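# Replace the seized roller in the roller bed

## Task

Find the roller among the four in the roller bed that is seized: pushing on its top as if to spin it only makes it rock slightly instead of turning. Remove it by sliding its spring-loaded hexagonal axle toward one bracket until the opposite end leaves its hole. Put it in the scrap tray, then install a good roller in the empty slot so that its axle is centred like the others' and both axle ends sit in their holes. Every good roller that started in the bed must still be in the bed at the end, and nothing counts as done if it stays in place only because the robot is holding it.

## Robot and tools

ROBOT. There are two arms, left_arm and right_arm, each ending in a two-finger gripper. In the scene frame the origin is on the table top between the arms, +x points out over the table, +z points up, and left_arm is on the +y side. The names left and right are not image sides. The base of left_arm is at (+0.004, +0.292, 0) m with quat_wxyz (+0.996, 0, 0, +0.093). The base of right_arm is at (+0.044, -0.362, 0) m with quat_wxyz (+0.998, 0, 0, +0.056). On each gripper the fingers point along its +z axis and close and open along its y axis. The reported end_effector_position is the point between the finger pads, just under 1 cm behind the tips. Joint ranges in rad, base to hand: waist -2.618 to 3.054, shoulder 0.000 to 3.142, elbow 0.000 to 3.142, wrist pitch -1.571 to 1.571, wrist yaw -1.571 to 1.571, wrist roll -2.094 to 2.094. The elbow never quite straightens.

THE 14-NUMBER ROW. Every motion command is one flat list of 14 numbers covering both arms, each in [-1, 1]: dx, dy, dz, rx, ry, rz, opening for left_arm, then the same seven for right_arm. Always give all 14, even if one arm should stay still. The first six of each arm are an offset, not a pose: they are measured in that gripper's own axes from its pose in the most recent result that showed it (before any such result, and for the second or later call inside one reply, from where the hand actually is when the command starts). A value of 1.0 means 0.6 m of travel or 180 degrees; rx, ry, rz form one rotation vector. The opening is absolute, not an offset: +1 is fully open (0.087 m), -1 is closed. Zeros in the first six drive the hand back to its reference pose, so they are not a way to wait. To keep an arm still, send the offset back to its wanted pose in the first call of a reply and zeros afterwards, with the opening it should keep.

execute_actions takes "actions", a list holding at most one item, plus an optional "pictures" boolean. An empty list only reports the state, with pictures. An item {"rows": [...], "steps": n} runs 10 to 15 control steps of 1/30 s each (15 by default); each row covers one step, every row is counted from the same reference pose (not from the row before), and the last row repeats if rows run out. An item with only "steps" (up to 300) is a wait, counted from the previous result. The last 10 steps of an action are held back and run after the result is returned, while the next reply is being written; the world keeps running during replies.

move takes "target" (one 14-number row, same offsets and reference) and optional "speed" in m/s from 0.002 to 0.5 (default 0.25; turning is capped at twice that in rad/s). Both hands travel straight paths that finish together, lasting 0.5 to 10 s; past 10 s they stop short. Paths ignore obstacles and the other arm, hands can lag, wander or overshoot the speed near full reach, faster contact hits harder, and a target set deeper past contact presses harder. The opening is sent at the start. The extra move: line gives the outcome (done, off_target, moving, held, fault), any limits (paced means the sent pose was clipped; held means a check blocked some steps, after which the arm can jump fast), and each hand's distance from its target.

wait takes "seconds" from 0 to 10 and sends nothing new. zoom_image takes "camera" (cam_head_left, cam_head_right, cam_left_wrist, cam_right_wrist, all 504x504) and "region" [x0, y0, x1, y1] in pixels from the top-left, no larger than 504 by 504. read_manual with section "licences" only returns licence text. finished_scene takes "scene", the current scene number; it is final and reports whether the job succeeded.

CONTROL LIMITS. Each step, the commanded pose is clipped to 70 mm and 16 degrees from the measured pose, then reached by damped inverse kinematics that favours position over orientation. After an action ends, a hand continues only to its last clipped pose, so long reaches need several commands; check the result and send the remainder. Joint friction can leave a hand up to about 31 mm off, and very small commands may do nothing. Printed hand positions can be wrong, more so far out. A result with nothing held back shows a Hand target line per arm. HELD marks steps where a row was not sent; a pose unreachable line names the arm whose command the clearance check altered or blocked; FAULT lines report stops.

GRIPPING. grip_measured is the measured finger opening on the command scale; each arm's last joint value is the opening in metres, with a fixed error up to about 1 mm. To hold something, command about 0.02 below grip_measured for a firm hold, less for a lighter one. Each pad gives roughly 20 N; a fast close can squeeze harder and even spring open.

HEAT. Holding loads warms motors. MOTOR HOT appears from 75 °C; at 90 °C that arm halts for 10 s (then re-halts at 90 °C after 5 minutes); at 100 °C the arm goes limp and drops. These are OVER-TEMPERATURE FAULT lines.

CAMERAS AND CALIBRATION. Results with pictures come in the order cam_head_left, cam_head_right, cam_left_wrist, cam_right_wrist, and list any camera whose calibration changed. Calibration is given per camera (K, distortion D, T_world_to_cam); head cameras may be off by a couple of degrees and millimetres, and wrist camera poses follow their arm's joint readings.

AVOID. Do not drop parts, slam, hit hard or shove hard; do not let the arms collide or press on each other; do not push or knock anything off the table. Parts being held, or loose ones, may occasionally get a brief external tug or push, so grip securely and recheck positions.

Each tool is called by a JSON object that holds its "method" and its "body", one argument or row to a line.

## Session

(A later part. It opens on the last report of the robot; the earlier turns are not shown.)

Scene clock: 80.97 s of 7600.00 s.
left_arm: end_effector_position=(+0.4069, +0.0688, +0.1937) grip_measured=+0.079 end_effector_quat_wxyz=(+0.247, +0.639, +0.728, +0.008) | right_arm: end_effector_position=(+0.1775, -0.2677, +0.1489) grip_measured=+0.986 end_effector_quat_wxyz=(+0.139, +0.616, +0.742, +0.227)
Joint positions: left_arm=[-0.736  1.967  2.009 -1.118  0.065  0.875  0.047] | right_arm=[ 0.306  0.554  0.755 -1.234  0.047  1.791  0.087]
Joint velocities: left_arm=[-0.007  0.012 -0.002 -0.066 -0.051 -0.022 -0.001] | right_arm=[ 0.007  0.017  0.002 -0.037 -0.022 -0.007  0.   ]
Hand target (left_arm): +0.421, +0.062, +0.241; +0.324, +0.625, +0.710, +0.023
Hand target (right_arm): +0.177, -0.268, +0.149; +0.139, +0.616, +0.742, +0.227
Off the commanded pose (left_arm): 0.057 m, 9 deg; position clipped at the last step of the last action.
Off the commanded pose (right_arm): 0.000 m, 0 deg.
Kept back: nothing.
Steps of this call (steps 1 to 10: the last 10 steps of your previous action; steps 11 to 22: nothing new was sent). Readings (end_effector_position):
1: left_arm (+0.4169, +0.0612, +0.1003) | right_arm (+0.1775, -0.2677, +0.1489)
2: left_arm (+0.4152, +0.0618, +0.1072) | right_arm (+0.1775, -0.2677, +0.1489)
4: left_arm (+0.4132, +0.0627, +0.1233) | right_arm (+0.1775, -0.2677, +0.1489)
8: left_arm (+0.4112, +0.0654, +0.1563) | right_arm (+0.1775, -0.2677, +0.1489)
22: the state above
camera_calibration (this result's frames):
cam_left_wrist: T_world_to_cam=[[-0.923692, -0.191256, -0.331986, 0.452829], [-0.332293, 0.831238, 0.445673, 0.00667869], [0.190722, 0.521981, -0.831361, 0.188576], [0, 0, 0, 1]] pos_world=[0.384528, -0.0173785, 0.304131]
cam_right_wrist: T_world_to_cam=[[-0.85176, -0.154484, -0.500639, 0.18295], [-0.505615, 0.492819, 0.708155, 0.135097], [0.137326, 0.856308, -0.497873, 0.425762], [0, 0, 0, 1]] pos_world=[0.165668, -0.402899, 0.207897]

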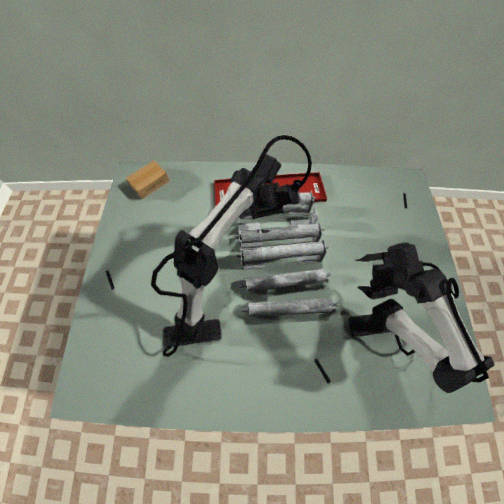

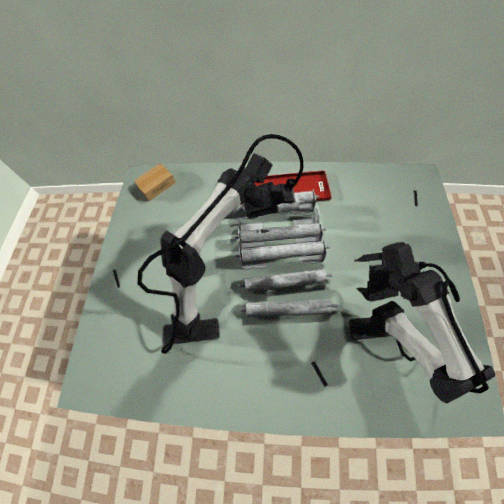

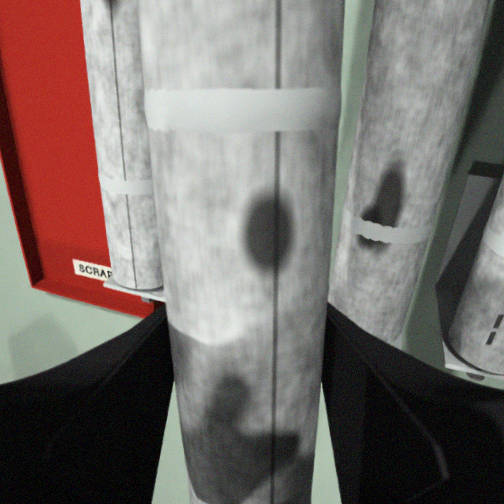

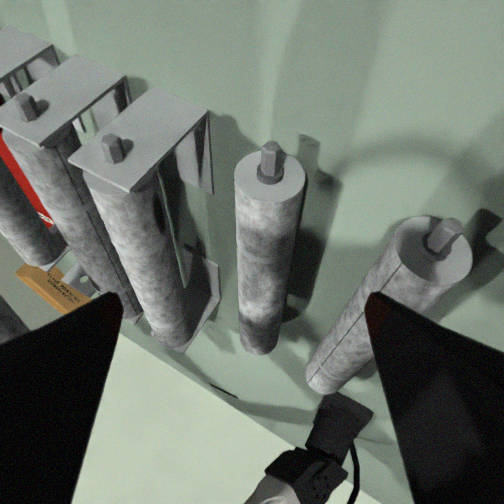

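{"method": "execute_actions", "body": {
  "actions": [
    {"rows":[[-0.042,0.056,-0.053,-0.046,-0.031,0.003,0.03,0,0,0,0,0,0,1],[-0.044,0.067,-0.049,-0.052,-0.032,0.007,0.03,0,0,0,0,0,0,1],[-0.045,0.078,-0.045,-0.057,-0.033,0.01,0.03,0,0,0,0,0,0,1],[-0.047,0.089,-0.041,-0.063,-0.034,0.013,0.03,0,0,0,0,0,0,1],[-0.049,0.1,-0.037,-0.069,-0.035,0.017,0.03,0,0,0,0,0,0,1],[-0.05,0.111,-0.033,-0.074,-0.036,0.02,0.03,0,0,0,0,0,0,1],[-0.052,0.122,-0.029,-0.08,-0.036,0.023,0.03,0,0,0,0,0,0,1],[-0.054,0.133,-0.025,-0.086,-0.037,0.027,0.03,0,0,0,0,0,0,1],[-0.055,0.144,-0.021,-0.091,-0.038,0.03,0.03,0,0,0,0,0,0,1],[-0.057,0.155,-0.017,-0.097,-0.039,0.033,0.03,0,0,0,0,0,0,1],[-0.059,0.166,-0.013,-0.103,-0.04,0.037,0.03,0,0,0,0,0,0,1],[-0.06,0.177,-0.009,-0.108,-0.041,0.04,0.03,0,0,0,0,0,0,1],[-0.062,0.188,-0.005,-0.114,-0.042,0.043,0.03,0,0,0,0,0,0,1],[-0.064,0.199,-0.001,-0.12,-0.043,0.047,0.03,0,0,0,0,0,0,1],[-0.066,0.21,0.003,-0.126,-0.044,0.05,0.03,0,0,0,0,0,0,1]],"steps":15}
  ]
}}

{"method": "wait", "body": {
  "seconds": 0.4
}}

Scene clock: 83.37 s of 7600.00 s.
left_arm: end_effector_position=(+0.4084, +0.0692, +0.1942) grip_measured=+0.079 end_effector_quat_wxyz=(+0.248, +0.640, +0.727, +0.011) | right_arm: end_effector_position=(+0.1775, -0.2677, +0.1489) grip_measured=+0.986 end_effector_quat_wxyz=(+0.139, +0.616, +0.742, +0.227)
Joint positions: left_arm=[-0.736  1.967  2.009 -1.114  0.061  0.879  0.047] | right_arm=[ 0.306  0.554  0.755 -1.234  0.047  1.791  0.087]
Joint velocities: left_arm=[ 0.017 -0.012 -0.007  0.183 -0.11   0.11  -0.   ] | right_arm=[ 0.007 -0.012  0.007  0.066  0.007  0.007 -0.001]
Steps of this call (steps 1 to 67: nothing new was sent; steps 68 to 72: the first 5 steps of this action). Readings (end_effector_position):
68: left_arm (+0.4056, +0.0692, +0.1931) | right_arm (+0.1775, -0.2677, +0.1489)
69: left_arm (+0.4057, +0.0692, +0.1931) | right_arm (+0.1775, -0.2677, +0.1489)
71: left_arm (+0.4069, +0.0692, +0.1936) | right_arm (+0.1775, -0.2677, +0.1489)
72: the state above

Scene clock: 84.10 s of 7600.00 s.
left_arm: end_effector_position=(+0.4837, +0.0689, +0.1809) grip_measured=+0.079 end_effector_quat_wxyz=(+0.295, +0.654, +0.693, +0.073) | right_arm: end_effector_position=(+0.1775, -0.2677, +0.1489) grip_measured=+0.986 end_effector_quat_wxyz=(+0.139, +0.616, +0.742, +0.227)
Joint positions: left_arm=[-0.686  2.111  2.1   -0.944  0.007  1.011  0.047] | right_arm=[ 0.306  0.554  0.755 -1.234  0.047  1.791  0.087]
Joint velocities: left_arm=[ 0.002 -0.012 -0.012 -0.022 -0.007  0.022 -0.001] | right_arm=[-0.007 -0.007 -0.027 -0.022  0.022  0.037 -0.   ]
Hand target (left_arm): +0.508, +0.062, +0.252; +0.393, +0.631, +0.658, +0.117
Hand target (right_arm): +0.177, -0.268, +0.149; +0.139, +0.616, +0.742, +0.227
Off the commanded pose (left_arm): 0.080 m, 16 deg; position and orientation clipped at the last step of the last action.
Off the commanded pose (right_arm): 0.000 m, 0 deg.
Kept back: nothing.
Steps of this call (steps 1 to 10: the last 10 steps of your previous action; steps 11 to 22: nothing new was sent). Readings (end_effector_position):
1: left_arm (+0.4107, +0.0692, +0.1952) | right_arm (+0.1775, -0.2677, +0.1489)
2: left_arm (+0.4136, +0.0691, +0.1959) | right_arm (+0.1775, -0.2677, +0.1489)
4: left_arm (+0.4223, +0.0694, +0.1976) | right_arm (+0.1775, -0.2677, +0.1489)
8: left_arm (+0.4479, +0.0690, +0.1963) | right_arm (+0.1775, -0.2677, +0.1489)
22: the state above
camera_calibration (this result's frames):
cam_left_wrist: T_world_to_cam=[[-0.859463, -0.143252, -0.490716, 0.513863], [-0.377107, 0.825756, 0.419426, 0.0646198], [0.345128, 0.545533, -0.763728, 0.07475], [0, 0, 0, 1]] pos_world=[0.440217, -0.0205269, 0.282146]
cam_right_wrist: T_world_to_cam=[[-0.85176, -0.154484, -0.500639, 0.18295], [-0.505615, 0.492819, 0.708155, 0.135097], [0.137326, 0.856308, -0.497873, 0.425762], [0, 0, 0, 1]] pos_world=[0.165668, -0.402899, 0.207897]

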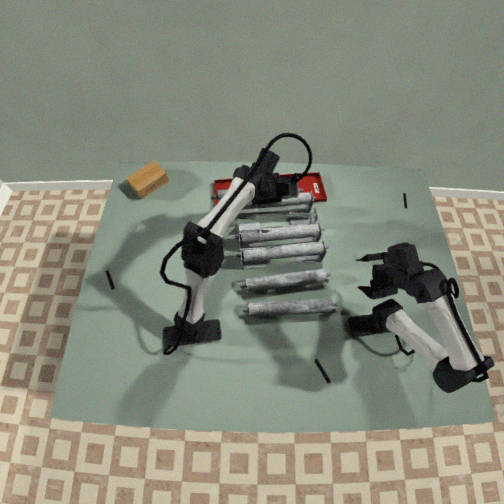

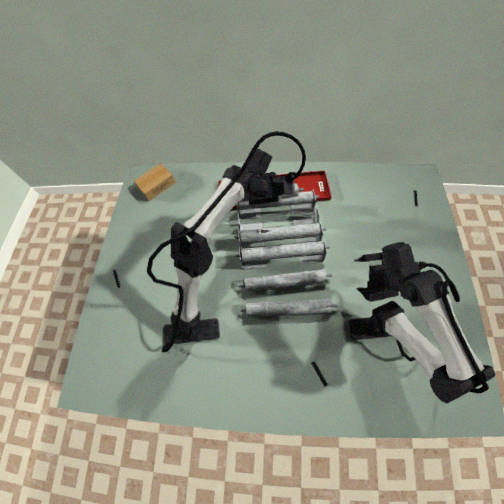

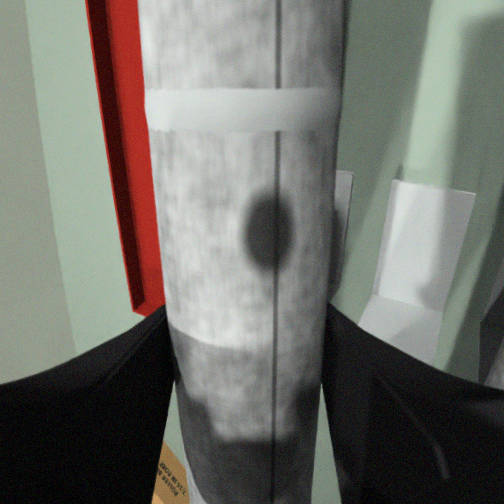

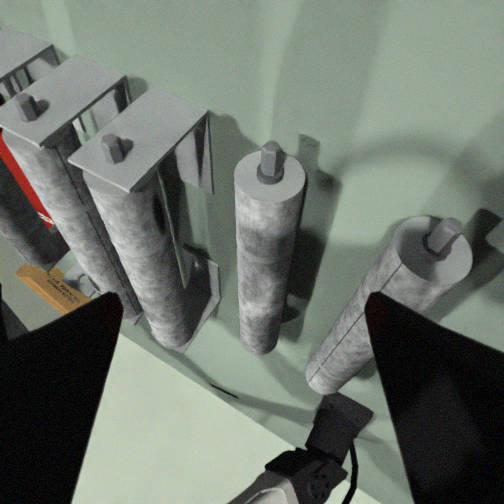

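{"method": "execute_actions", "body": {
  "actions": [
    {"rows":[[-0.05,0.08,-0.073,-0.057,-0.036,0.009,0.03,0,0,0,0,0,0,1],[-0.055,0.063,-0.075,-0.051,-0.038,0.008,0.03,0,0,0,0,0,0,1],[-0.061,0.043,-0.078,-0.045,-0.04,0.006,0.03,0,0,0,0,0,0,1],[-0.067,0.023,-0.08,-0.039,-0.042,0.004,0.03,0,0,0,0,0,0,1],[-0.073,0.003,-0.083,-0.032,-0.044,0.003,0.03,0,0,0,0,0,0,1],[-0.079,-0.017,-0.085,-0.026,-0.045,0.001,0.03,0,0,0,0,0,0,1],[-0.085,-0.037,-0.087,-0.02,-0.047,0,0.03,0,0,0,0,0,0,1],[-0.091,-0.057,-0.09,-0.013,-0.049,-0.002,0.03,0,0,0,0,0,0,1],[-0.097,-0.077,-0.092,-0.007,-0.051,-0.004,0.03,0,0,0,0,0,0,1],[-0.103,-0.097,-0.095,0,-0.053,-0.006,0.03,0,0,0,0,0,0,1],[-0.109,-0.117,-0.097,0.006,-0.055,-0.007,0.03,0,0,0,0,0,0,1],[-0.115,-0.137,-0.1,0.012,-0.056,-0.009,0.03,0,0,0,0,0,0,1],[-0.121,-0.158,-0.102,0.019,-0.058,-0.011,0.03,0,0,0,0,0,0,1],[-0.127,-0.18,-0.105,0.025,-0.06,-0.012,0.03,0,0,0,0,0,0,1],[-0.133,-0.2,-0.107,0.032,-0.062,-0.014,0.03,0,0,0,0,0,0,1]],"steps":15}
  ]
}}

{"method": "wait", "body": {
  "seconds": 0.5
}}

Scene clock: 86.40 s of 7600.00 s.
left_arm: end_effector_position=(+0.4709, +0.0685, +0.1772) grip_measured=+0.079 end_effector_quat_wxyz=(+0.289, +0.656, +0.694, +0.064) | right_arm: end_effector_position=(+0.1775, -0.2677, +0.1489) grip_measured=+0.986 end_effector_quat_wxyz=(+0.139, +0.616, +0.742, +0.227)
Joint positions: left_arm=[-0.694  2.07   2.033 -0.932  0.018  1.002  0.047] | right_arm=[ 0.306  0.554  0.755 -1.234  0.047  1.791  0.087]
Joint velocities: left_arm=[-0.164 -0.52  -0.828  0.022  0.051 -0.168  0.   ] | right_arm=[-0.027 -0.007  0.002  0.007  0.007 -0.022  0.   ]
Steps of this call (steps 1 to 64: nothing new was sent; steps 65 to 69: the first 5 steps of this action). Readings (end_effector_position):
65: left_arm (+0.4837, +0.0687, +0.1810) | right_arm (+0.1775, -0.2677, +0.1489)
66: left_arm (+0.4831, +0.0686, +0.1808) | right_arm (+0.1775, -0.2677, +0.1489)
68: left_arm (+0.4770, +0.0687, +0.1789) | right_arm (+0.1775, -0.2677, +0.1489)
69: the state above

Scene clock: 87.23 s of 7600.00 s.
left_arm: end_effector_position=(+0.3278, +0.0105, +0.1532) grip_measured=+0.079 end_effector_quat_wxyz=(+0.233, +0.678, +0.695, -0.049) | right_arm: end_effector_position=(+0.1775, -0.2677, +0.1489) grip_measured=+0.986 end_effector_quat_wxyz=(+0.139, +0.616, +0.742, +0.227)
Joint positions: left_arm=[-0.925  1.84   1.692 -0.954  0.11   0.78   0.047] | right_arm=[ 0.306  0.554  0.755 -1.234  0.047  1.791  0.087]
Joint velocities: left_arm=[-0.007  0.007 -0.007  0.066  0.066 -0.007  0.   ] | right_arm=[ 0.007 -0.027 -0.022 -0.022 -0.066 -0.007  0.   ]
Hand target (left_arm): +0.345, -0.000, +0.200; +0.318, +0.661, +0.678, -0.041
Hand target (right_arm): +0.177, -0.268, +0.149; +0.139, +0.616, +0.742, +0.227
Off the commanded pose (left_arm): 0.052 m, 12 deg.
Off the commanded pose (right_arm): 0.000 m, 0 deg.
Kept back: nothing.
Steps of this call (steps 1 to 10: the last 10 steps of your previous action; steps 11 to 25: nothing new was sent). Readings (end_effector_position):
1: left_arm (+0.4632, +0.0677, +0.1754) | right_arm (+0.1775, -0.2677, +0.1489)
2: left_arm (+0.4540, +0.0656, +0.1734) | right_arm (+0.1775, -0.2677, +0.1489)
4: left_arm (+0.4324, +0.0584, +0.1694) | right_arm (+0.1775, -0.2677, +0.1489)
8: left_arm (+0.3825, +0.0343, +0.1616) | right_arm (+0.1775, -0.2677, +0.1489)
25: the state above
camera_calibration (this result's frames):
cam_left_wrist: T_world_to_cam=[[-0.963909, -0.0855542, -0.25211, 0.354962], [-0.190052, 0.884267, 0.426559, 0.00268728], [0.186439, 0.459078, -0.868612, 0.208192], [0, 0, 0, 1]] pos_world=[0.303846, -0.0675843, 0.269182]
cam_right_wrist: T_world_to_cam=[[-0.85176, -0.154484, -0.500639, 0.18295], [-0.505615, 0.492819, 0.708155, 0.135097], [0.137326, 0.856308, -0.497873, 0.425762], [0, 0, 0, 1]] pos_world=[0.165668, -0.402899, 0.207897]

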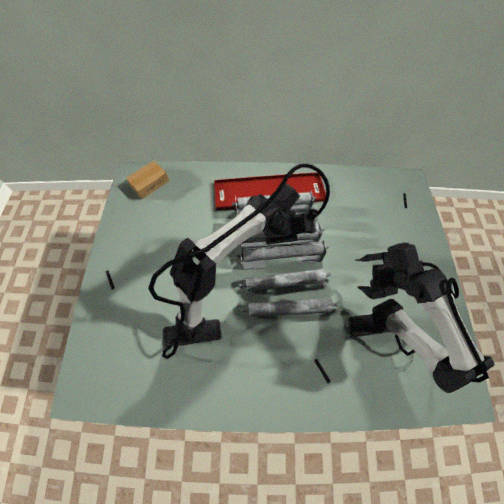

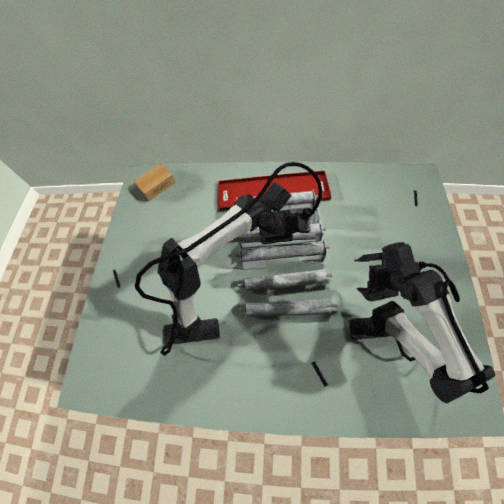

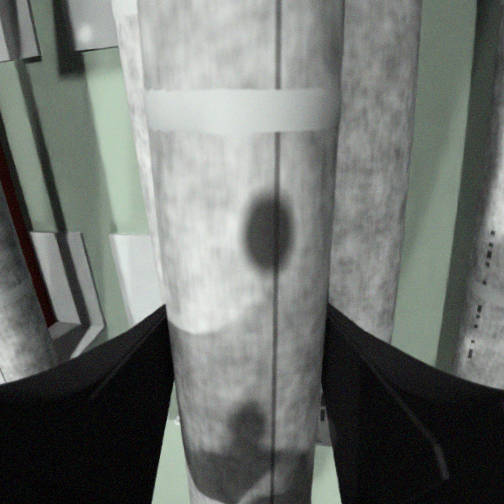

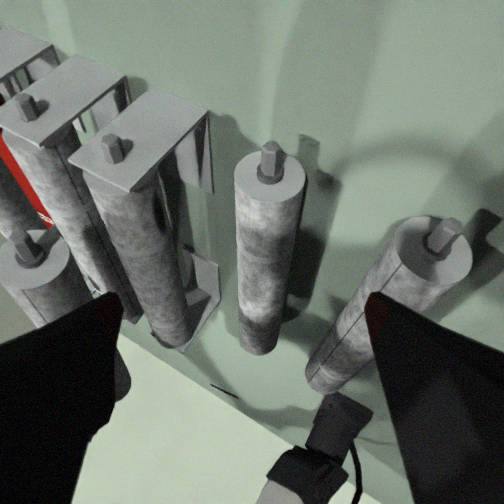

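{"method": "execute_actions", "body": {
  "actions": [
    {"rows":[[-0.056,0.047,-0.05,-0.042,-0.037,0.004,0.03,0,0,0,0,0,0,1],[-0.066,0.049,-0.045,-0.042,-0.037,0.004,0.03,0,0,0,0,0,0,1],[-0.076,0.051,-0.04,-0.042,-0.037,0.004,0.03,0,0,0,0,0,0,1],[-0.086,0.053,-0.035,-0.042,-0.037,0.004,0.03,0,0,0,0,0,0,1],[-0.097,0.056,-0.03,-0.042,-0.037,0.004,0.03,0,0,0,0,0,0,1],[-0.095,0.055,-0.025,-0.042,-0.037,0.004,0.03,0,0,0,0,0,0,1],[-0.092,0.053,-0.019,-0.042,-0.037,0.004,0.03,0,0,0,0,0,0,1],[-0.09,0.051,-0.013,-0.042,-0.037,0.004,0.03,0,0,0,0,0,0,1],[-0.087,0.05,-0.007,-0.042,-0.037,0.004,0.03,0,0,0,0,0,0,1],[-0.084,0.048,-0.001,-0.042,-0.037,0.004,0.03,0,0,0,0,0,0,1],[-0.082,0.046,0.005,-0.042,-0.037,0.004,0.03,0,0,0,0,0,0,1],[-0.079,0.045,0.011,-0.042,-0.037,0.004,0.03,0,0,0,0,0,0,1],[-0.077,0.043,0.016,-0.042,-0.037,0.004,0.03,0,0,0,0,0,0,1],[-0.075,0.042,0.02,-0.042,-0.037,0.004,0.03,0,0,0,0,0,0,1]],"steps":15}
  ]
}}

{"method": "wait", "body": {
  "seconds": 0.4
}}

Scene clock: 88.60 s of 7600.00 s.
left_arm: end_effector_position=(+0.3277, +0.0062, +0.1564) grip_measured=+0.079 end_effector_quat_wxyz=(+0.231, +0.674, +0.700, -0.047) | right_arm: end_effector_position=(+0.1775, -0.2677, +0.1489) grip_measured=+0.986 end_effector_quat_wxyz=(+0.139, +0.616, +0.742, +0.227)
Joint positions: left_arm=[-0.935  1.857  1.727 -0.974  0.099  0.759  0.047] | right_arm=[ 0.306  0.554  0.755 -1.234  0.047  1.791  0.087]
Joint velocities: left_arm=[-0.203  0.344  0.672 -0.344 -0.154 -0.168 -0.002] | right_arm=[-0.012  0.012 -0.007 -0.022  0.037 -0.007 -0.   ]
Steps of this call (steps 1 to 36: nothing new was sent; steps 37 to 41: the first 5 steps of this action). Readings (end_effector_position):
37: left_arm (+0.3279, +0.0103, +0.1532) | right_arm (+0.1775, -0.2677, +0.1489)
38: left_arm (+0.3277, +0.0103, +0.1532) | right_arm (+0.1775, -0.2677, +0.1489)
40: left_arm (+0.3273, +0.0089, +0.1548) | right_arm (+0.1775, -0.2677, +0.1489)
41: the state above

Scene clock: 89.33 s of 7600.00 s.
left_arm: end_effector_position=(+0.3317, -0.0157, +0.1303) grip_measured=+0.079 end_effector_quat_wxyz=(+0.239, +0.675, +0.696, -0.048) | right_arm: end_effector_position=(+0.1775, -0.2677, +0.1489) grip_measured=+0.986 end_effector_quat_wxyz=(+0.139, +0.616, +0.742, +0.227)
Joint positions: left_arm=[-0.968  1.907  1.684 -0.864  0.088  0.737  0.047] | right_arm=[ 0.306  0.554  0.755 -1.234  0.047  1.791  0.087]
Joint velocities: left_arm=[-0.002 -0.012  0.007  0.037 -0.051  0.007  0.   ] | right_arm=[ 0.002  0.012  0.012 -0.051 -0.022  0.037  0.   ]
Hand target (left_arm): +0.351, -0.032, +0.168; +0.315, +0.661, +0.680, -0.042
Hand target (right_arm): +0.177, -0.268, +0.149; +0.139, +0.616, +0.742, +0.227
Off the commanded pose (left_arm): 0.046 m, 9 deg.
Off the commanded pose (right_arm): 0.000 m, 0 deg.
Kept back: nothing.
Steps of this call (steps 1 to 10: the last 10 steps of your previous action; steps 11 to 22: nothing new was sent). Readings (end_effector_position):
1: left_arm (+0.3287, +0.0021, +0.1582) | right_arm (+0.1775, -0.2677, +0.1489)
2: left_arm (+0.3301, -0.0027, +0.1592) | right_arm (+0.1775, -0.2677, +0.1489)
4: left_arm (+0.3314, -0.0112, +0.1591) | right_arm (+0.1775, -0.2677, +0.1489)
8: left_arm (+0.3328, -0.0177, +0.1507) | right_arm (+0.1775, -0.2677, +0.1489)
22: the state above
camera_calibration (this result's frames):
cam_left_wrist: T_world_to_cam=[[-0.961351, -0.0928807, -0.259186, 0.350643], [-0.198334, 0.88656, 0.417941, 0.0402298], [0.190966, 0.453193, -0.870717, 0.198304], [0, 0, 0, 1]] pos_world=[0.307201, -0.0929684, 0.246735]
cam_right_wrist: T_world_to_cam=[[-0.85176, -0.154484, -0.500639, 0.18295], [-0.505615, 0.492819, 0.708155, 0.135097], [0.137326, 0.856308, -0.497873, 0.425762], [0, 0, 0, 1]] pos_world=[0.165668, -0.402899, 0.207897]

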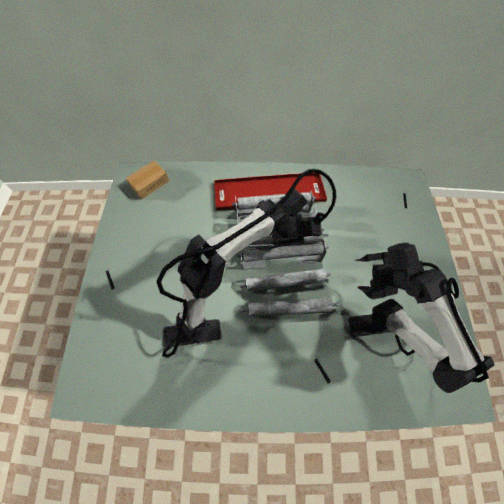

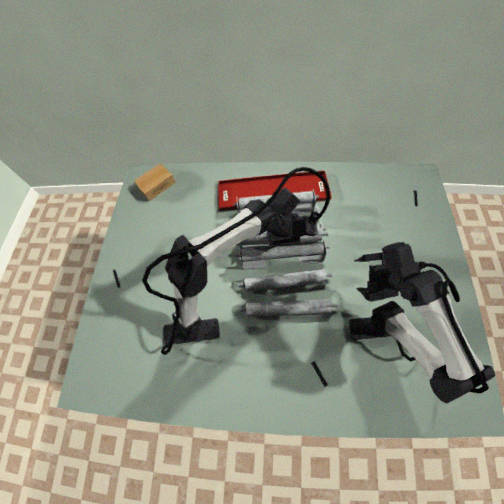

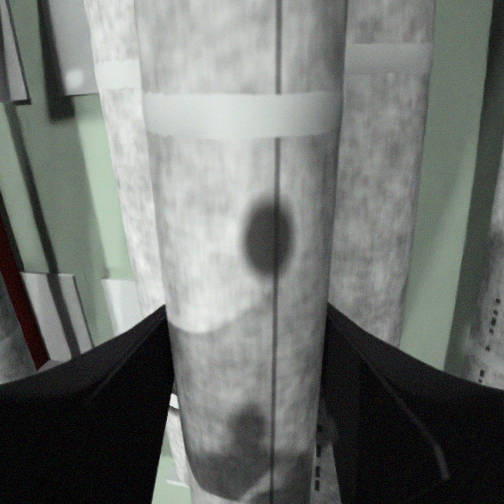

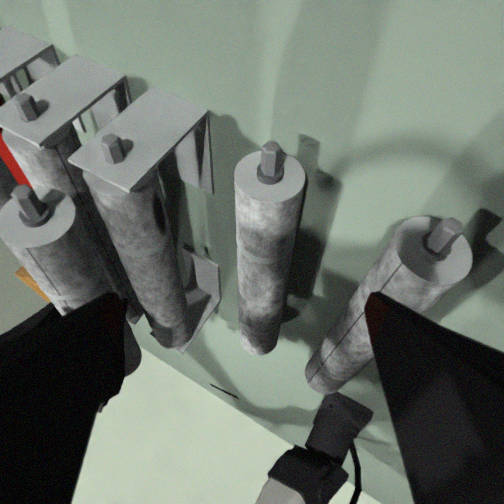

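{"method": "execute_actions", "body": {
  "actions": [
    {"rows":[[-0.05,0.043,-0.03,-0.038,-0.033,0,0.03,0,0,0,0,0,0,1],[-0.05,0.041,-0.024,-0.038,-0.033,0,0.03,0,0,0,0,0,0,1],[-0.049,0.039,-0.018,-0.036,-0.032,0,0.03,0,0,0,0,0,0,1],[-0.047,0.036,-0.012,-0.034,-0.03,0,0.03,0,0,0,0,0,0,1],[-0.045,0.033,-0.006,-0.032,-0.028,0,0.03,0,0,0,0,0,0,1],[-0.042,0.03,0,-0.03,-0.026,0,0.03,0,0,0,0,0,0,1],[-0.039,0.028,0.006,-0.027,-0.024,0,0.03,0,0,0,0,0,0,1],[-0.036,0.025,0.012,-0.024,-0.022,0,0.03,0,0,0,0,0,0,1],[-0.033,0.022,0.018,-0.021,-0.02,0,0.03,0,0,0,0,0,0,1],[-0.03,0.02,0.024,-0.018,-0.018,0,0.03,0,0,0,0,0,0,1],[-0.027,0.017,0.03,-0.015,-0.016,0,0.03,0,0,0,0,0,0,1],[-0.024,0.014,0.035,-0.012,-0.014,0,0.03,0,0,0,0,0,0,1],[-0.021,0.012,0.04,-0.009,-0.012,0,0.03,0,0,0,0,0,0,1],[-0.019,0.01,0.044,-0.006,-0.01,0,0.03,0,0,0,0,0,0,1],[-0.017,0.008,0.047,-0.004,-0.01,0,0.03,0,0,0,0,0,0,1]],"steps":15}
  ]
}}

{"method": "wait", "body": {
  "seconds": 0.3
}}

{"method": "move", "body": {
  "target": [0,0,-0.005,0,0,0,0.5, 0,0,0,0,0,0,1]
}}

Scene clock: 90.50 s of 7600.00 s.
left_arm: end_effector_position=(+0.3325, -0.0166, +0.1278) grip_measured=+0.079 end_effector_quat_wxyz=(+0.241, +0.670, +0.700, -0.048) | right_arm: end_effector_position=(+0.1775, -0.2677, +0.1489) grip_measured=+0.986 end_effector_quat_wxyz=(+0.139, +0.616, +0.742, +0.227)
Joint positions: left_arm=[-0.968  1.908  1.674 -0.847  0.085  0.723  0.047] | right_arm=[ 0.306  0.554  0.755 -1.234  0.047  1.791  0.087]
Joint velocities: left_arm=[-0.017  0.017 -0.056  0.051 -0.081 -0.051  0.001] | right_arm=[-0.007  0.022 -0.017  0.066 -0.037  0.051 -0.001]
Steps of this call (steps 1 to 30: nothing new was sent; steps 31 to 35: the first 5 steps of this action). Readings (end_effector_position):
31: left_arm (+0.3324, -0.0164, +0.1307) | right_arm (+0.1775, -0.2677, +0.1489)
32: left_arm (+0.3324, -0.0164, +0.1303) | right_arm (+0.1775, -0.2677, +0.1489)
34: left_arm (+0.3327, -0.0167, +0.1292) | right_arm (+0.1775, -0.2677, +0.1489)
35: the state above

Scene clock: 91.13 s of 7600.00 s.
left_arm: end_effector_position=(+0.3434, -0.0195, +0.1073) grip_measured=+0.079 end_effector_quat_wxyz=(+0.237, +0.670, +0.703, -0.034) | right_arm: end_effector_position=(+0.1775, -0.2677, +0.1489) grip_measured=+0.986 end_effector_quat_wxyz=(+0.139, +0.616, +0.742, +0.227)
Joint positions: left_arm=[-0.967  1.959  1.665 -0.797  0.056  0.728  0.047] | right_arm=[ 0.306  0.554  0.755 -1.234  0.047  1.791  0.087]
Joint velocities: left_arm=[-0.007 -0.007 -0.002  0.007 -0.022 -0.037 -0.001] | right_arm=[-0.002 -0.012 -0.037 -0.007  0.007  0.007  0.   ]
Hand target (left_arm): +0.343, -0.036, +0.111; +0.254, +0.673, +0.693, -0.054
Hand target (right_arm): +0.177, -0.268, +0.149; +0.139, +0.616, +0.742, +0.227
Off the commanded pose (left_arm): 0.016 m, 3 deg.
Off the commanded pose (right_arm): 0.000 m, 0 deg.
Kept back: nothing.
Steps of this call (steps 1 to 10: the last 10 steps of your previous action; steps 11 to 19: nothing new was sent). Readings (end_effector_position):
1: left_arm (+0.3322, -0.0166, +0.1262) | right_arm (+0.1775, -0.2677, +0.1489)
2: left_arm (+0.3319, -0.0169, +0.1240) | right_arm (+0.1775, -0.2677, +0.1489)
4: left_arm (+0.3313, -0.0179, +0.1180) | right_arm (+0.1775, -0.2677, +0.1489)
8: left_arm (+0.3385, -0.0195, +0.1135) | right_arm (+0.1775, -0.2677, +0.1489)
19: the state above
camera_calibration (this result's frames):
cam_left_wrist: T_world_to_cam=[[-0.955523, -0.10923, -0.273944, 0.354853], [-0.224031, 0.872931, 0.433361, 0.0624732], [0.191798, 0.475458, -0.858576, 0.176676], [0, 0, 0, 1]] pos_world=[0.31918, -0.0997764, 0.221826]
cam_right_wrist: T_world_to_cam=[[-0.85176, -0.154484, -0.500639, 0.18295], [-0.505615, 0.492819, 0.708155, 0.135097], [0.137326, 0.856308, -0.497873, 0.425762], [0, 0, 0, 1]] pos_world=[0.165668, -0.402899, 0.207897]

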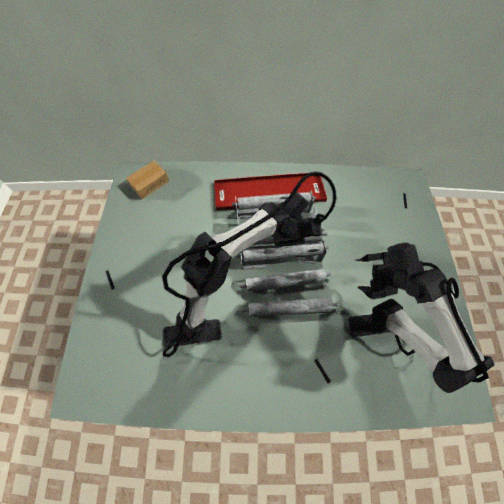

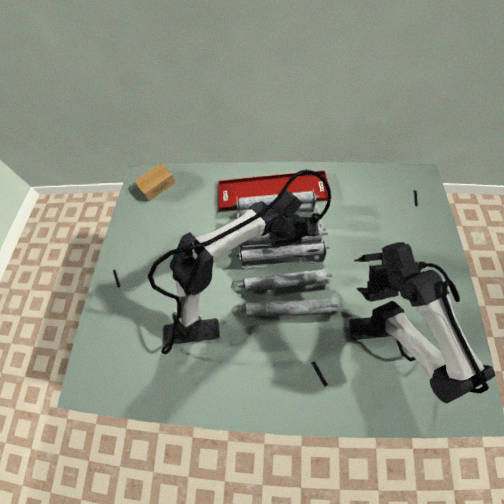

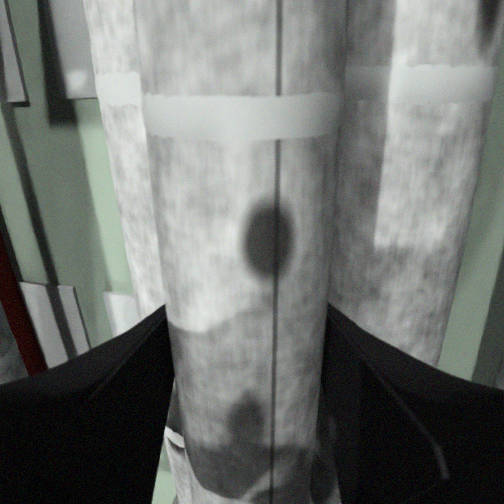

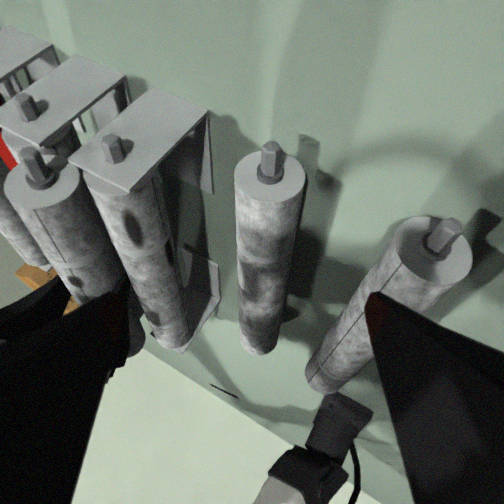

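Scene clock: 92.07 s of 7600.00 s.
left_arm: end_effector_position=(+0.3514, -0.0181, +0.1100) grip_measured=+0.500 end_effector_quat_wxyz=(+0.247, +0.668, +0.702, -0.022) | right_arm: end_effector_position=(+0.1775, -0.2677, +0.1489) grip_measured=+0.986 end_effector_quat_wxyz=(+0.139, +0.616, +0.742, +0.227)
Joint positions: left_arm=[-0.962  1.959  1.667 -0.778  0.035  0.737  0.066] | right_arm=[ 0.306  0.554  0.755 -1.234  0.047  1.791  0.087]
Joint velocities: left_arm=[ 0.007 -0.022  0.017 -0.007 -0.037 -0.051  0.001] | right_arm=[ 0.017 -0.012 -0.017 -0.051 -0.007  0.007  0.   ]
Hand target (left_arm): +0.343, -0.018, +0.110; +0.237, +0.670, +0.703, -0.033
Hand target (right_arm): +0.177, -0.268, +0.149; +0.139, +0.616, +0.742, +0.227
Off the commanded pose (left_arm): 0.009 m, 2 deg.
Off the commanded pose (right_arm): 0.000 m, 0 deg.
Kept back: nothing.
move: done
camera_calibration (this result's frames):
cam_left_wrist: T_world_to_cam=[[-0.945813, -0.116232, -0.303197, 0.363063], [-0.244046, 0.87039, 0.427625, 0.0694838], [0.214196, 0.478448, -0.851591, 0.168192], [0, 0, 0, 1]] pos_world=[0.324321, -0.0987499, 0.223598]
cam_right_wrist: T_world_to_cam=[[-0.85176, -0.154484, -0.500639, 0.18295], [-0.505615, 0.492819, 0.708155, 0.135097], [0.137326, 0.856308, -0.497873, 0.425762], [0, 0, 0, 1]] pos_world=[0.165668, -0.402899, 0.207897]

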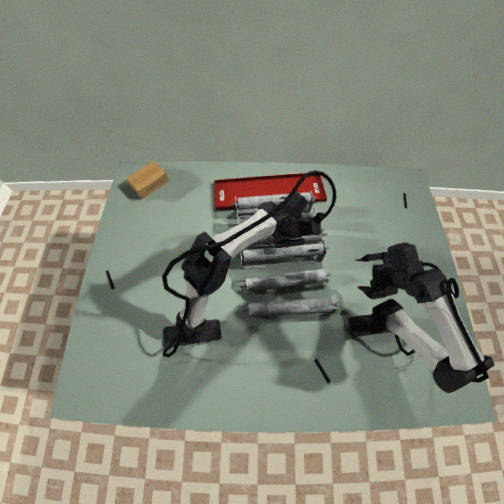

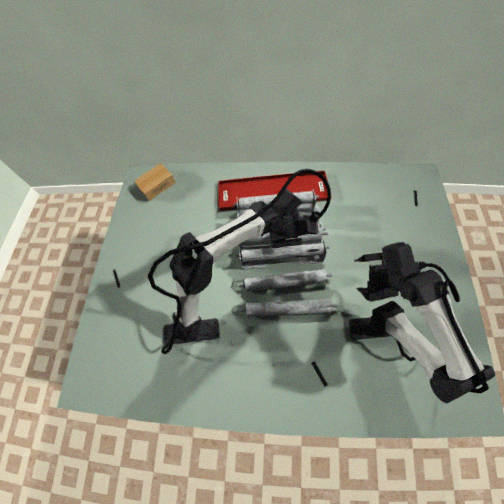

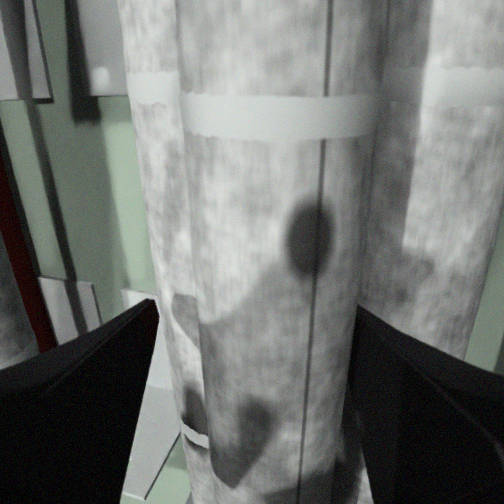

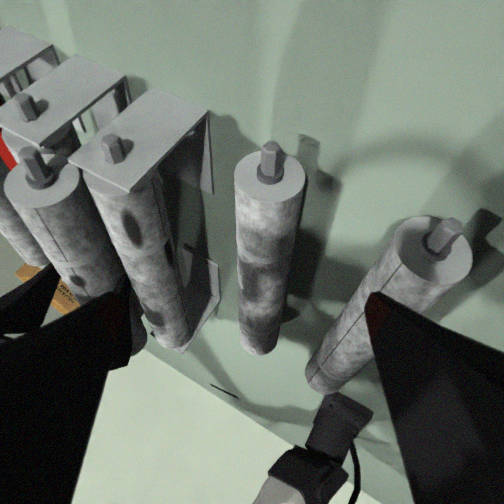

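{"method": "move", "body": {
  "target": [0,-0.015,-0.117,0,0,0,0.5, 0,0,0,0,0,0,-0.2],
  "speed": 0.15
}}

{"method": "move", "body": {
  "target": [0.245,0,-0.127,0,0,-0.6,-0.2, 0.069,0.226,0.135,0.002,-0.032,0.009,-0.2],
  "speed": 0.4
}}

Scene clock: 94.87 s of 7600.00 s.
left_arm: end_effector_position=(+0.3201, +0.0076, +0.1581) grip_measured=+0.500 end_effector_quat_wxyz=(+0.235, +0.672, +0.702, -0.025) | right_arm: end_effector_position=(+0.1775, -0.2677, +0.1489) grip_measured=-0.200 end_effector_quat_wxyz=(+0.139, +0.616, +0.742, +0.227)
Joint positions: left_arm=[-0.968  1.825  1.688 -0.959  0.039  0.734  0.066] | right_arm=[ 0.306  0.554  0.755 -1.234  0.047  1.791  0.035]
Joint velocities: left_arm=[-0.022  0.012 -0.002 -0.007 -0.037  0.007 -0.   ] | right_arm=[ 0.017 -0.002 -0.007 -0.11   0.007 -0.007 -0.   ]
Hand target (left_arm): +0.321, +0.007, +0.169; +0.247, +0.668, +0.702, -0.022
Hand target (right_arm): +0.177, -0.268, +0.149; +0.139, +0.616, +0.742, +0.227
Off the commanded pose (left_arm): 0.011 m, 1 deg.
Off the commanded pose (right_arm): 0.000 m, 0 deg.
Kept back: nothing.
move: off_target (left_arm)
camera_calibration (this result's frames):
cam_left_wrist: T_world_to_cam=[[-0.952721, -0.106342, -0.28463, 0.350221], [-0.22951, 0.86574, 0.444769, 0.0115969], [0.199118, 0.489067, -0.849215, 0.207895], [0, 0, 0, 1]] pos_world=[0.294929, -0.0744709, 0.271073]
cam_right_wrist: T_world_to_cam=[[-0.85176, -0.154484, -0.500639, 0.18295], [-0.505615, 0.492819, 0.708155, 0.135097], [0.137326, 0.856308, -0.497873, 0.425762], [0, 0, 0, 1]] pos_world=[0.165668, -0.402899, 0.207897]

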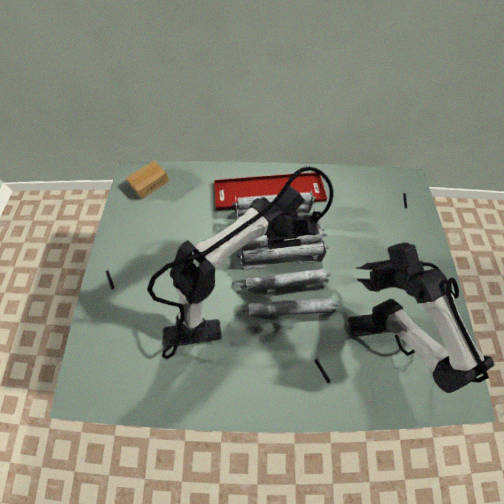

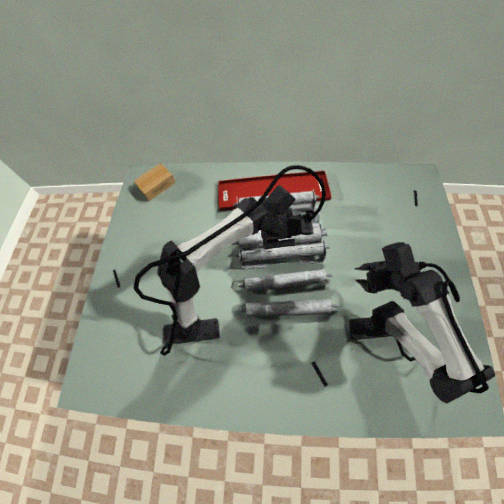

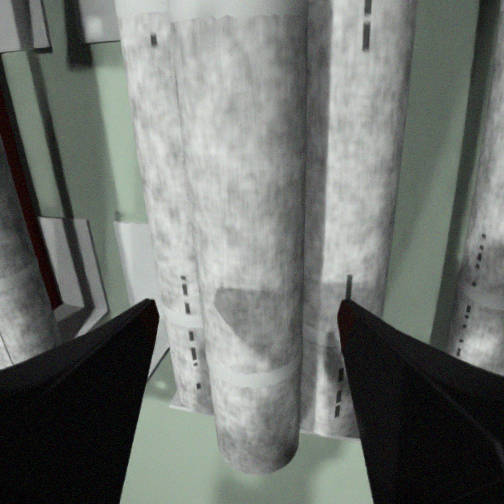

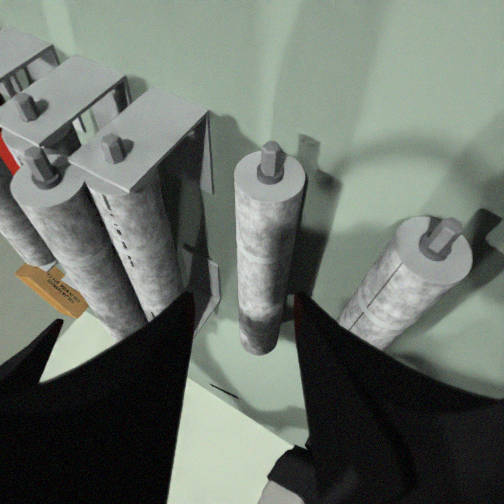

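Scene clock: 97.83 s of 7600.00 s.
left_arm: end_effector_position=(+0.3070, +0.1722, +0.1669) grip_measured=-0.200 end_effector_quat_wxyz=(+0.115, -0.166, +0.960, -0.192) | right_arm: end_effector_position=(+0.3196, -0.2014, +0.1553) grip_measured=-0.200 end_effector_quat_wxyz=(+0.170, +0.639, +0.724, +0.196)
Joint positions: left_arm=[-0.345  1.562  1.414 -1.068  0.285 -0.553  0.035] | right_arm=[ 0.395  1.24   1.035 -0.872  0.184  1.907  0.035]
Joint velocities: left_arm=[-0.012 -0.017  0.022  0.022 -0.007  0.051 -0.   ] | right_arm=[ 0.002 -0.017 -0.007  0.022 -0.022 -0.007  0.001]
Hand target (left_arm): +0.302, +0.173, +0.171; +0.117, -0.172, +0.958, -0.198
Hand target (right_arm): +0.323, -0.197, +0.155; +0.171, +0.637, +0.726, +0.195
Off the commanded pose (left_arm): 0.010 m, 2 deg.
Off the commanded pose (right_arm): 0.009 m, 0 deg.
Kept back: nothing.
move: done
camera_calibration (this result's frames):
cam_left_wrist: T_world_to_cam=[[0.283612, -0.870967, 0.401225, -0.00453875], [-0.805508, 0.0106437, 0.592489, 0.161556], [-0.520309, -0.491227, -0.698552, 0.502008], [0, 0, 0, 1]] pos_world=[0.392621, 0.240927, 0.256779]
cam_right_wrist: T_world_to_cam=[[-0.861951, -0.121669, -0.492176, 0.326015], [-0.464653, 0.577945, 0.670878, 0.179559], [0.202825, 0.806955, -0.554694, 0.330643], [0, 0, 0, 1]] pos_world=[0.297379, -0.330923, 0.2234]

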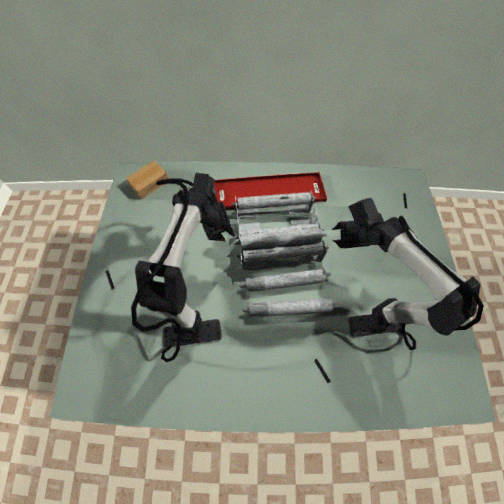

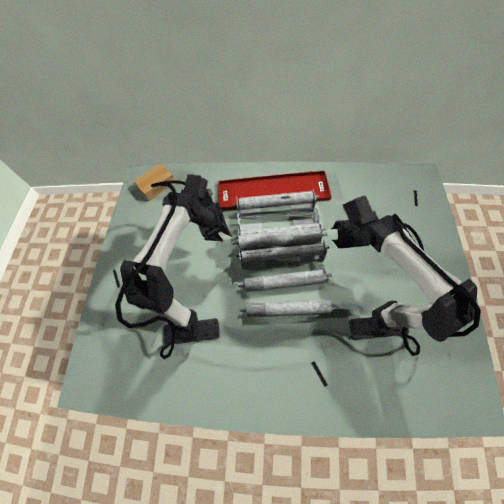

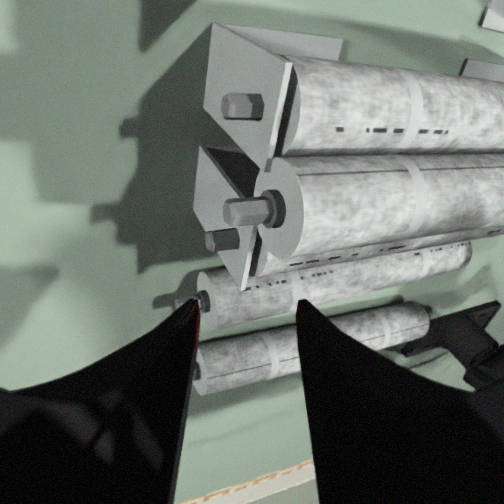

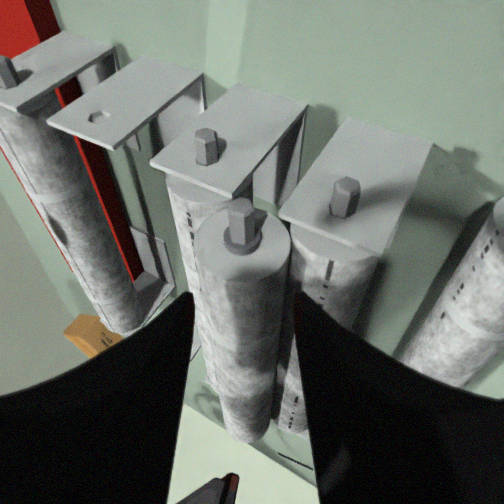

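{"method": "move", "body": {
  "target": [0.056,-0.007,0.023,-0.006,-0.154,-0.393,-0.2, 0.02,0,0.1,0,0,0,-0.2],
  "speed": 0.3
}}

Scene clock: 101.57 s of 7600.00 s.
left_arm: end_effector_position=(+0.2856, +0.1495, +0.1533) grip_measured=-0.200 end_effector_quat_wxyz=(+0.183, -0.710, +0.655, -0.182) | right_arm: end_effector_position=(+0.3516, -0.1836, +0.1193) grip_measured=-0.200 end_effector_quat_wxyz=(+0.176, +0.637, +0.720, +0.213)
Joint positions: left_arm=[-0.687  1.235  1.028 -0.907 -0.261 -2.092  0.035] | right_arm=[ 0.395  1.365  0.963 -0.638  0.184  1.907  0.035]
Joint velocities: left_arm=[ 0.017 -0.012  0.002 -0.022 -0.051 -0.022  0.   ] | right_arm=[-0.007  0.007 -0.007 -0.007 -0.037  0.022  0.   ]
Hand target (left_arm): +0.282, +0.152, +0.153; -0.187, +0.712, -0.652, +0.181
Hand target (right_arm): +0.348, -0.185, +0.104; +0.170, +0.639, +0.725, +0.196
Off the commanded pose (left_arm): 0.005 m, 3 deg.
Off the commanded pose (right_arm): 0.016 m, 2 deg.
joint sent to its limit (left arm) — the command would take joint 6 (wrist roll) past its lower limit, so that joint was sent only as far as its limit.
Kept back: nothing.
move: off_target (left_arm, right_arm)
camera_calibration (this result's frames):
cam_left_wrist: T_world_to_cam=[[0.867462, 0.0828335, 0.49056, -0.335825], [-0.323194, -0.655812, 0.682243, 0.100801], [0.378228, -0.750366, -0.542121, 0.228352], [0, 0, 0, 1]] pos_world=[0.237525, 0.265271, 0.219766]
cam_right_wrist: T_world_to_cam=[[-0.845673, -0.112618, -0.521684, 0.337535], [-0.486033, 0.566312, 0.66563, 0.214317], [0.220474, 0.816461, -0.533651, 0.282873], [0, 0, 0, 1]] pos_world=[0.327243, -0.314313, 0.184386]

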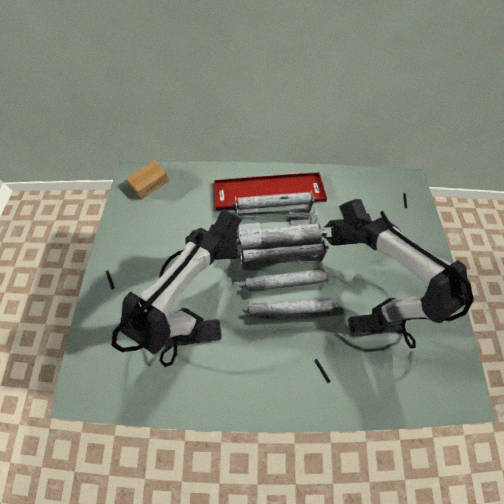

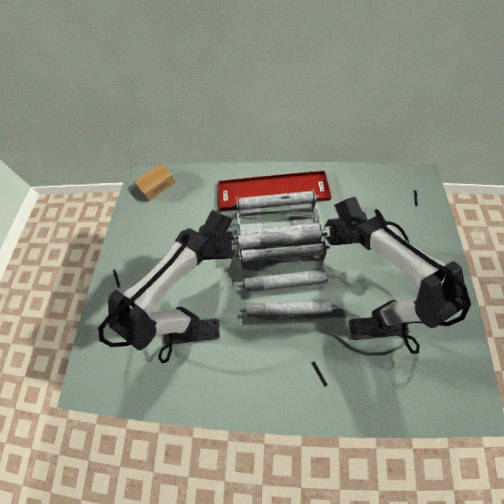

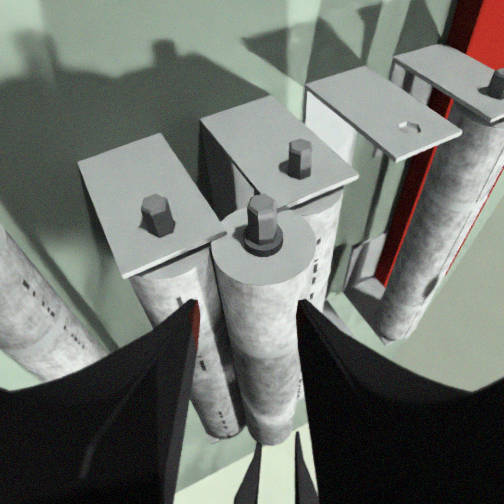

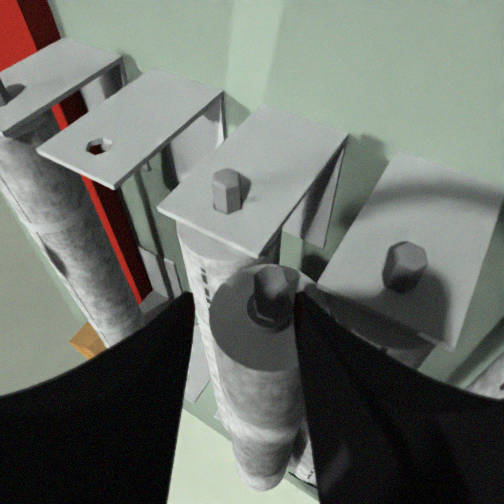

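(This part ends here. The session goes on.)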